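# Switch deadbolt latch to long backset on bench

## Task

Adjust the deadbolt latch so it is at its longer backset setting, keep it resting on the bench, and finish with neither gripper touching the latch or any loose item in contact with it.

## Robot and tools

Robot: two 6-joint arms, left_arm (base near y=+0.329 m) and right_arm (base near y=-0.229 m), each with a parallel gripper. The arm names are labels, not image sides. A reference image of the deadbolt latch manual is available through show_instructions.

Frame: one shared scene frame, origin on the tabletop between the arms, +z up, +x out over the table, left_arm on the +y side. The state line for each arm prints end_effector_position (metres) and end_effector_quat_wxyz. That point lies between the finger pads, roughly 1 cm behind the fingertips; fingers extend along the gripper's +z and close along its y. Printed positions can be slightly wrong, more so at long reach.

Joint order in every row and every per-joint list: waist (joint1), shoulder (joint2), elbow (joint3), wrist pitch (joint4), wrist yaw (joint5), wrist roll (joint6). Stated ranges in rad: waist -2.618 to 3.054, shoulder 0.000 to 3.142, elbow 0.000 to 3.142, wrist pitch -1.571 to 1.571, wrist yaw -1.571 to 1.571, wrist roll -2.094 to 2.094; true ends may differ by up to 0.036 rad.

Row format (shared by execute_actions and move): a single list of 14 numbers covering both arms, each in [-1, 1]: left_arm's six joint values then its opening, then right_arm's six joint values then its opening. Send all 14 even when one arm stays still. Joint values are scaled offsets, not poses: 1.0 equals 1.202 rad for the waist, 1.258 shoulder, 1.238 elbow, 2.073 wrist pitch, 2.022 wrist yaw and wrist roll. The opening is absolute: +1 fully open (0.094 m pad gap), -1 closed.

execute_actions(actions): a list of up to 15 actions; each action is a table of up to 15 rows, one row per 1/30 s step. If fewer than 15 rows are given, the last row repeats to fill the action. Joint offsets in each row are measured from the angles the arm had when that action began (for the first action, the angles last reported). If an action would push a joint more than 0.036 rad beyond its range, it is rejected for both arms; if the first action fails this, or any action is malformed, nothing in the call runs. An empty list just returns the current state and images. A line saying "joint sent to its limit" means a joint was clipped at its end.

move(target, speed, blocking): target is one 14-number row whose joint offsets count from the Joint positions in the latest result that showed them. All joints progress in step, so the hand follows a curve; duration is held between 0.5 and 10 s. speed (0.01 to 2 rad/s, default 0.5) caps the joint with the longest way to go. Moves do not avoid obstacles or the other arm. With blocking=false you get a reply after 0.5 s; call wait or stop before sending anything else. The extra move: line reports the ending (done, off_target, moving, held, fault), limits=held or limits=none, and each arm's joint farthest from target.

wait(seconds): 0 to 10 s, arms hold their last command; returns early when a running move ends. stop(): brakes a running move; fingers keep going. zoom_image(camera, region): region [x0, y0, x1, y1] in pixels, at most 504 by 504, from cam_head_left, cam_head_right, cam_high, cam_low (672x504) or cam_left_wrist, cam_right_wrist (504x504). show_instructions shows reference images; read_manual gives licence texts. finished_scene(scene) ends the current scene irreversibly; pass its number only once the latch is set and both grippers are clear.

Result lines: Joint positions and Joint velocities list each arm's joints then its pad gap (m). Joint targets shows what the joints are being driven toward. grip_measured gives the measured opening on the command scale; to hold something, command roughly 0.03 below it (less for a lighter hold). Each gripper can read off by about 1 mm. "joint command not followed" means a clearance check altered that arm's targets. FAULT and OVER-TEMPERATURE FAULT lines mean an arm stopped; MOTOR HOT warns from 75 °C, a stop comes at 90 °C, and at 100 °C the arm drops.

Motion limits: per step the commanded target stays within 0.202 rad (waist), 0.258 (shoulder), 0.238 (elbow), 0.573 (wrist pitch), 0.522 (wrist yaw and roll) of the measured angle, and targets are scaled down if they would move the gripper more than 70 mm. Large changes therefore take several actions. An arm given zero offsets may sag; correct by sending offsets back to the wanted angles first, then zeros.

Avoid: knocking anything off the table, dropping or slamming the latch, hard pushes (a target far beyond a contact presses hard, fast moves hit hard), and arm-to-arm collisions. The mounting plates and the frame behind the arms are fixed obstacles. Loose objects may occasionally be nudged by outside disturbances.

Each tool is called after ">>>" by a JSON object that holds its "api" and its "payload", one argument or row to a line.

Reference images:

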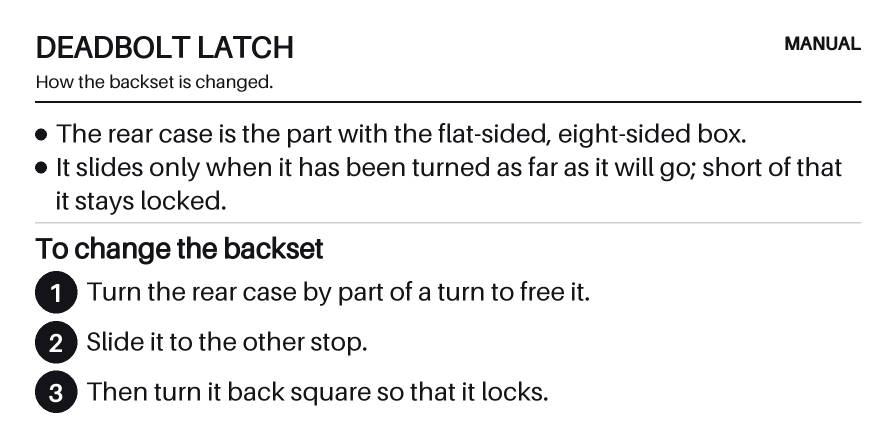

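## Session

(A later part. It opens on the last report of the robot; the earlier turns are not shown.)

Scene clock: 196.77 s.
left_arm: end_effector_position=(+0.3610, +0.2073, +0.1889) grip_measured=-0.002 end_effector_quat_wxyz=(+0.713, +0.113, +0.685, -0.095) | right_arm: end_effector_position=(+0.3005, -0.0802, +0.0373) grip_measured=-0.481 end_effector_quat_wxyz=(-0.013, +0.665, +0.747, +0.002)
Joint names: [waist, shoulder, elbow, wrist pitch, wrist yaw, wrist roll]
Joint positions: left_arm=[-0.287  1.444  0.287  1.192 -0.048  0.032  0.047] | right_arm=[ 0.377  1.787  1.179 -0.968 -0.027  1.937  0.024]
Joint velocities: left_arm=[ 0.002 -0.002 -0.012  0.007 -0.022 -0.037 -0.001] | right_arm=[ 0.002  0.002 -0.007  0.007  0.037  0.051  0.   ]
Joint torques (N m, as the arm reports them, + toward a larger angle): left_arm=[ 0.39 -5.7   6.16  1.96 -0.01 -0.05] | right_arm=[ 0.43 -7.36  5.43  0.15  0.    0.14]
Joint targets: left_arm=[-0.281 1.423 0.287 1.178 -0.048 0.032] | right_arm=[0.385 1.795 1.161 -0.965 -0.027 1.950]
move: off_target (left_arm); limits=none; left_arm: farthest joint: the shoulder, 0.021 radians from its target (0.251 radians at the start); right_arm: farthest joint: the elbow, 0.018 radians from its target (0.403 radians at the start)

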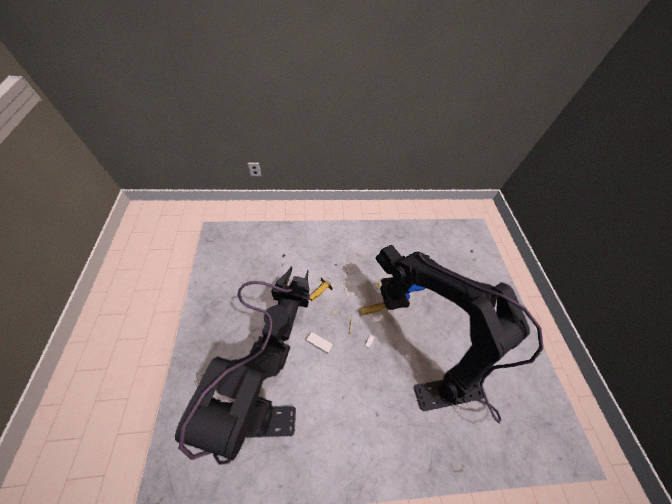

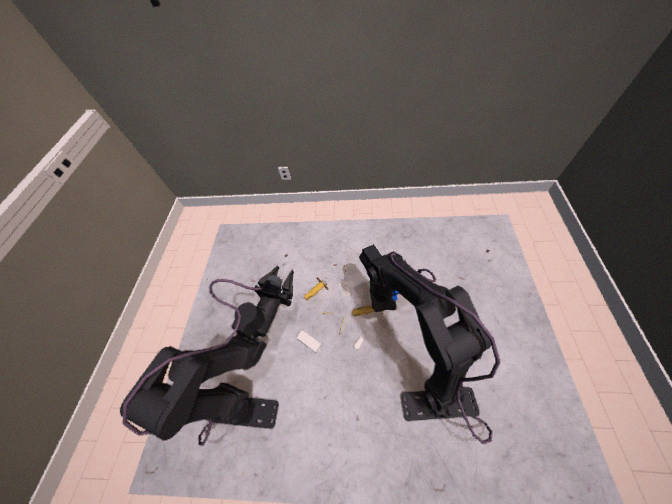

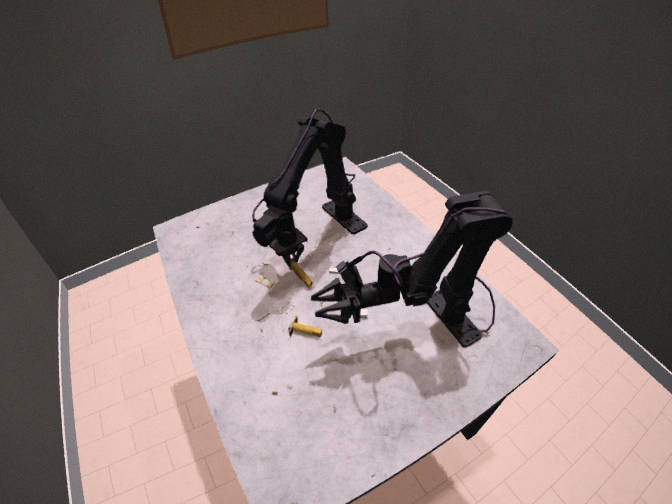

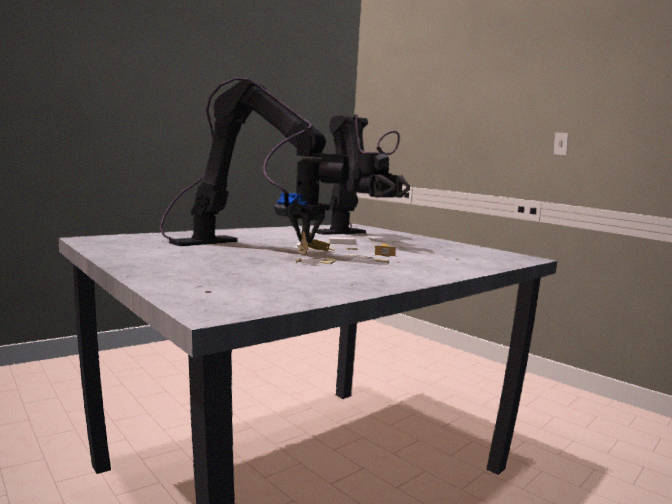

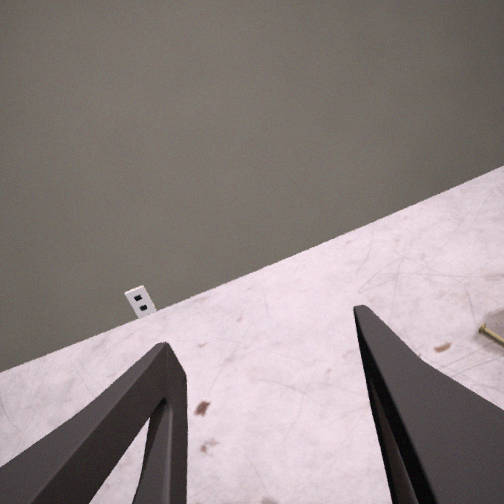

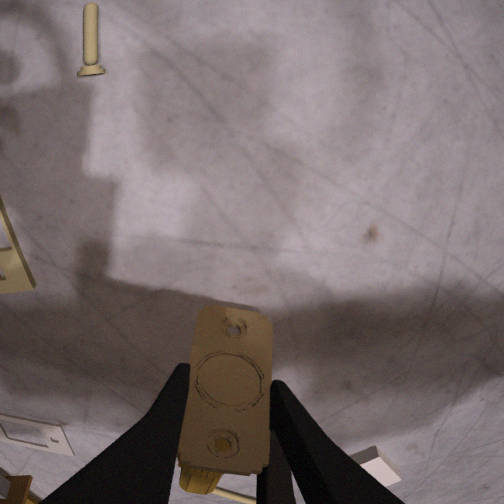

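>>> {"api": "move", "payload": {
  "target": [0,0,0,0,0,0,0,0,0,-0.032,0.013,0,0,-0.53],
  "speed": 0.1
}}

>>> {"api": "execute_actions", "payload": {
  "actions": [
    [[0,0,0,0,0,0,0,0,0,0,0,0,0,0.1]]
  ]
}}

>>> {"api": "move", "payload": {
  "target": [0,0,0,0,0,0,0,0,-0.05,0.2,-0.135,0,0,0.1],
  "speed": 0.6
}}

Scene clock: 201.50 s.
left_arm: end_effector_position=(+0.3610, +0.2073, +0.1889) grip_measured=-0.002 end_effector_quat_wxyz=(+0.713, +0.113, +0.686, -0.095) | right_arm: end_effector_position=(+0.3007, -0.0801, +0.0334) grip_measured=-0.481 end_effector_quat_wxyz=(-0.012, +0.665, +0.747, +0.005)
Joint names: [waist, shoulder, elbow, wrist pitch, wrist yaw, wrist roll]
Joint positions: left_arm=[-0.287  1.444  0.287  1.191 -0.048  0.032  0.047] | right_arm=[ 0.377  1.787  1.162 -0.944 -0.027  1.938  0.024]
Joint velocities: left_arm=[-0.007  0.017  0.002  0.022 -0.022 -0.051 -0.   ] | right_arm=[ 0.007 -0.007 -0.022 -0.007  0.007  0.022  0.   ]
Joint torques (N m, as the arm reports them, + toward a larger angle): left_arm=[ 0.   -4.03  6.13  2.11 -0.01 -0.05] | right_arm=[-0.04 -7.67  4.73  0.17 -0.02  0.03]
Joint targets: left_arm=[-0.287 1.444 0.287 1.191 -0.048 0.032] | right_arm=[0.377 1.787 1.139 -0.941 -0.027 1.937]
move: off_target (right_arm); limits=none; left_arm: farthest joint: the wrist pitch, 0.001 radians from its target (0.001 radians at the start); right_arm: farthest joint: the elbow, 0.023 radians from its target (0.039 radians at the start)

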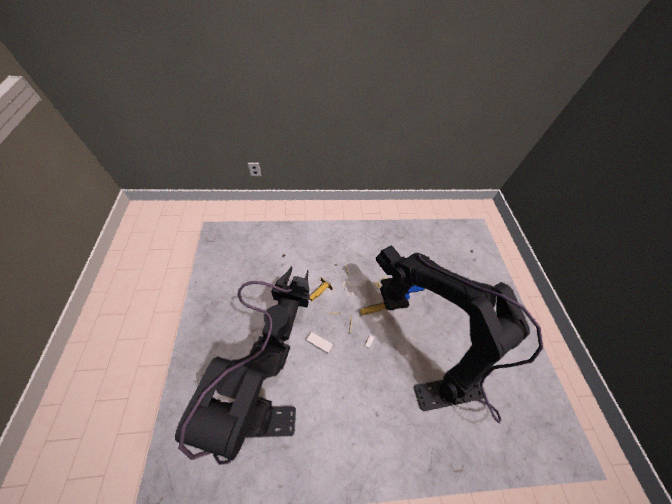

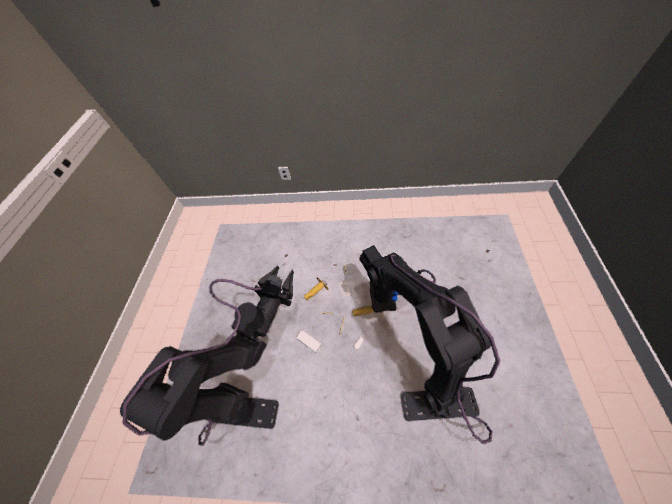

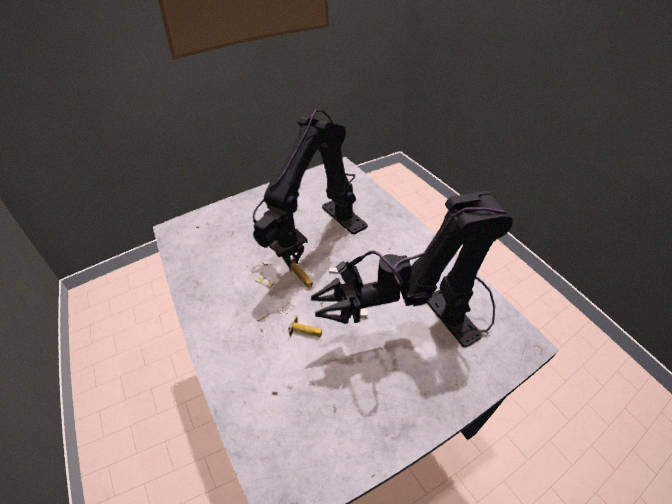

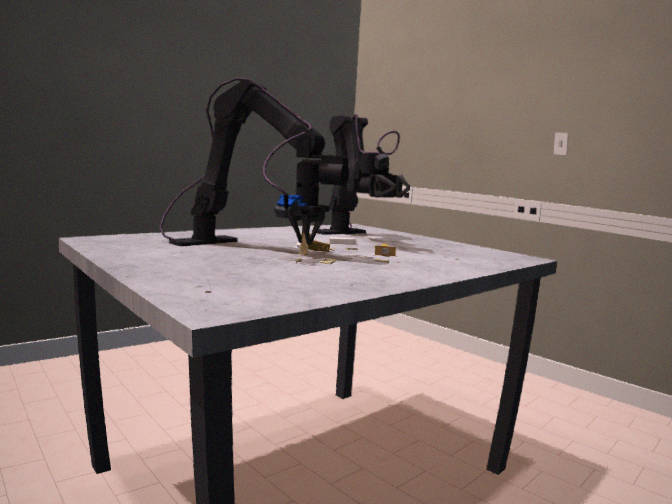

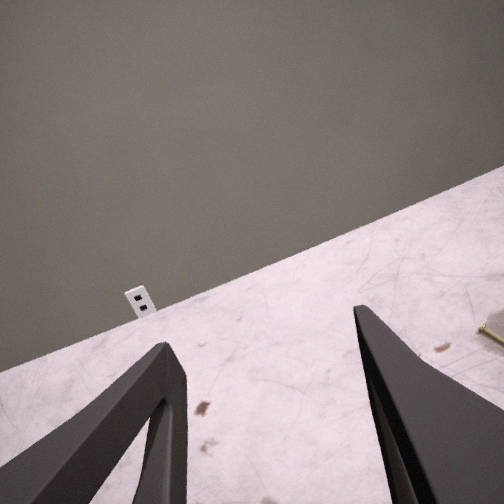

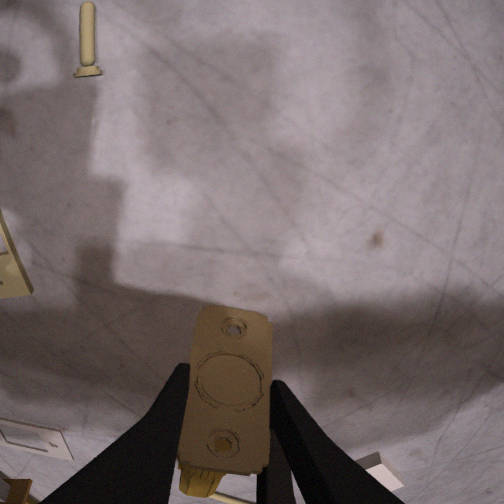

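Scene clock: 202.00 s.
left_arm: end_effector_position=(+0.3610, +0.2073, +0.1889) grip_measured=-0.002 end_effector_quat_wxyz=(+0.713, +0.113, +0.686, -0.095) | right_arm: end_effector_position=(+0.3008, -0.0800, +0.0334) grip_measured=+0.098 end_effector_quat_wxyz=(-0.012, +0.665, +0.747, +0.006)
Joint names: [waist, shoulder, elbow, wrist pitch, wrist yaw, wrist roll]
Joint positions: left_arm=[-0.287  1.444  0.287  1.191 -0.048  0.032  0.047] | right_arm=[ 0.377  1.787  1.162 -0.944 -0.027  1.938  0.052]
Joint velocities: left_arm=[-0.002  0.007  0.012  0.007 -0.037 -0.037 -0.   ] | right_arm=[-0.027 -0.007  0.002 -0.022 -0.007 -0.11  -0.   ]
Joint torques (N m, as the arm reports them, + toward a larger angle): left_arm=[ 0.02 -4.02  6.17  2.1  -0.02 -0.05] | right_arm=[ 0.   -7.92  6.71  0.16 -0.02 -0.01]
Joint targets: left_arm=[-0.287 1.444 0.287 1.191 -0.048 0.032] | right_arm=[0.377 1.787 1.162 -0.944 -0.027 1.938]

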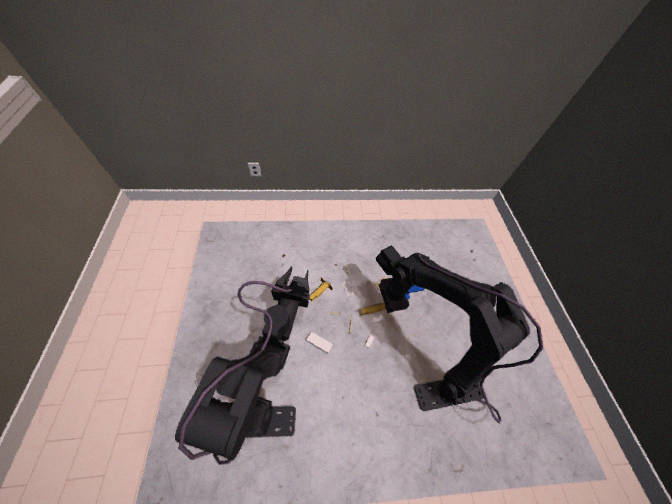

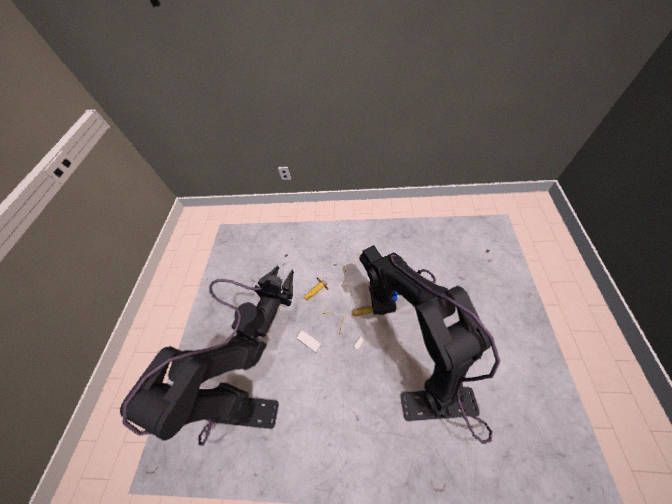

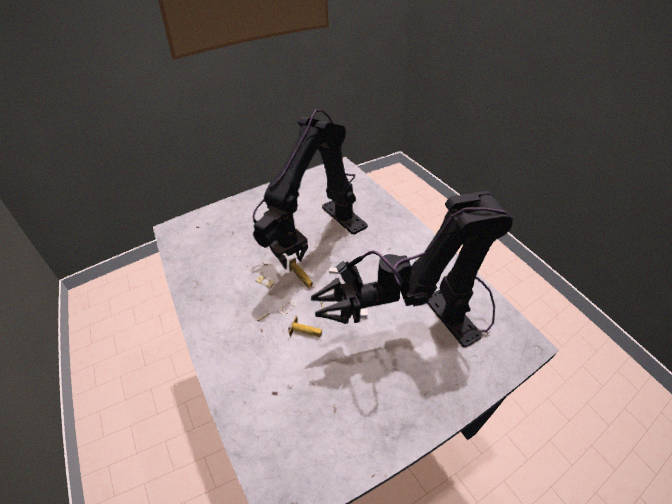

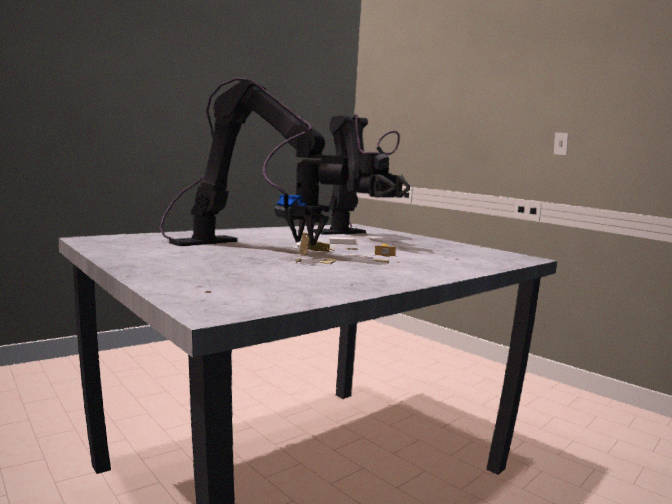

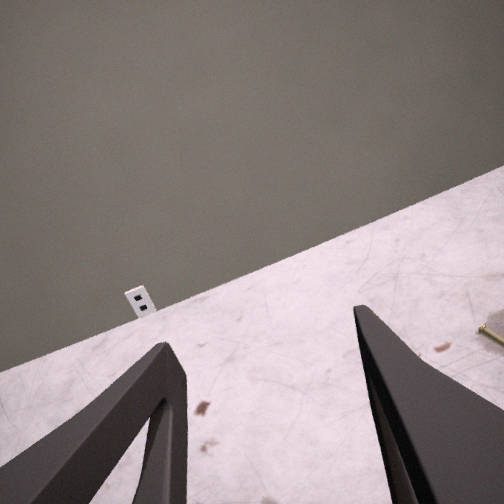

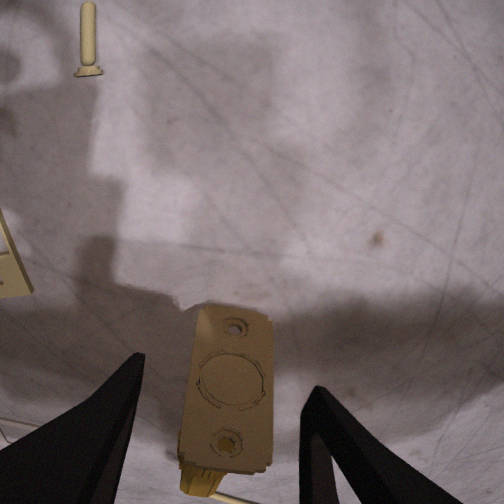

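Scene clock: 203.27 s.
left_arm: end_effector_position=(+0.3610, +0.2073, +0.1889) grip_measured=-0.002 end_effector_quat_wxyz=(+0.713, +0.113, +0.686, -0.095) | right_arm: end_effector_position=(+0.3074, -0.0766, +0.1042) grip_measured=+0.098 end_effector_quat_wxyz=(-0.009, +0.665, +0.747, +0.014)
Joint names: [waist, shoulder, elbow, wrist pitch, wrist yaw, wrist roll]
Joint positions: left_arm=[-0.287  1.444  0.287  1.191 -0.048  0.032  0.047] | right_arm=[ 0.377  1.733  1.387 -1.205 -0.027  1.938  0.052]
Joint velocities: left_arm=[-0.012 -0.002 -0.002  0.125  0.081  0.022 -0.001] | right_arm=[ 0.002 -0.002 -0.002 -0.007 -0.051 -0.022 -0.001]
Joint torques (N m, as the arm reports them, + toward a larger angle): left_arm=[-0.01 -4.01  6.17  2.12 -0.01 -0.04] | right_arm=[-0.2  -8.46  8.7  -0.01 -0.03  0.03]
Joint targets: left_arm=[-0.287 1.444 0.287 1.191 -0.048 0.032] | right_arm=[0.377 1.724 1.410 -1.224 -0.027 1.938]
move: off_target (right_arm); limits=none; left_arm: farthest joint: the waist, 0.000 radians from its target (0.000 radians at the start); right_arm: farthest joint: the elbow, 0.022 radians from its target (0.247 radians at the start)

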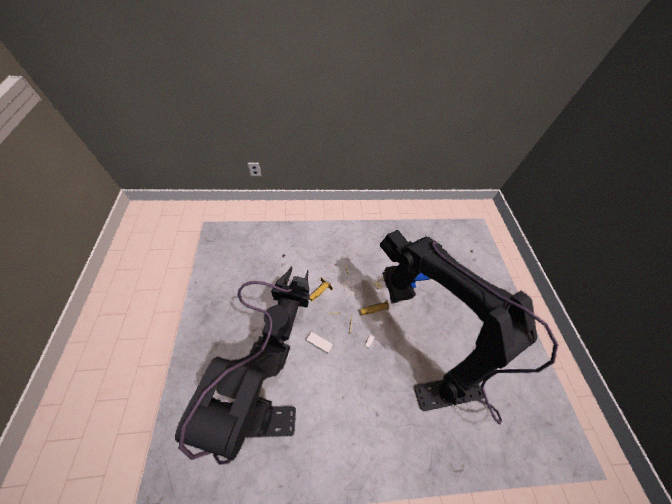

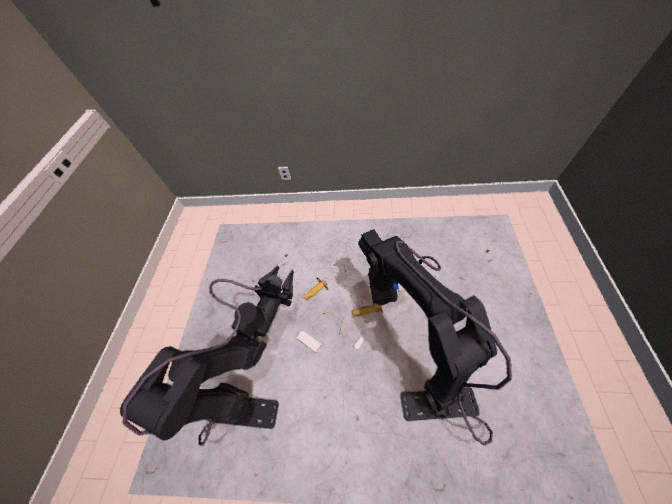

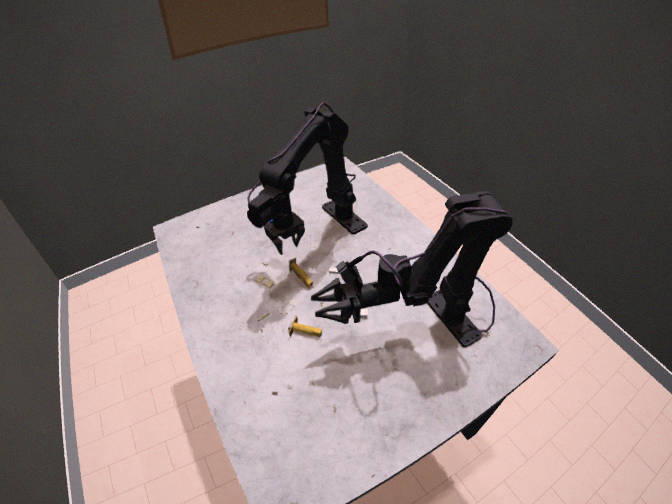

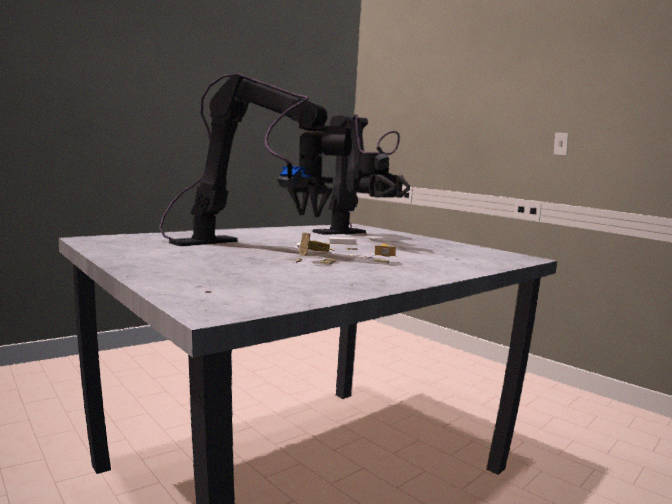

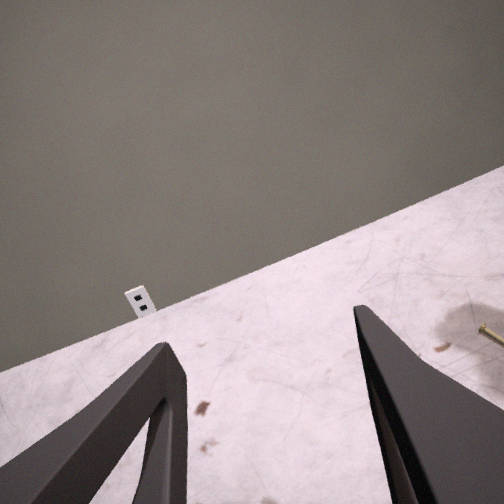

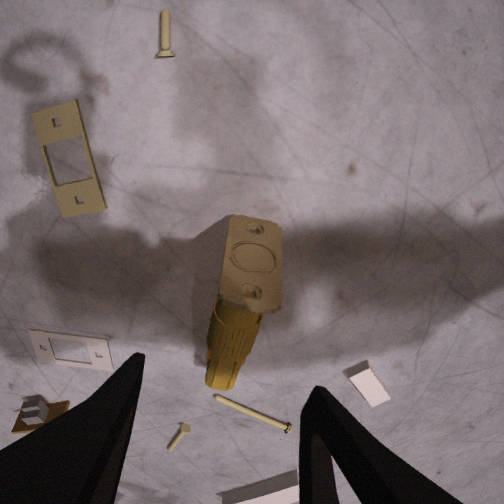

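>>> {"api": "finished_scene", "payload": {
  "scene": 1
}}

The scene is finished: the task was done.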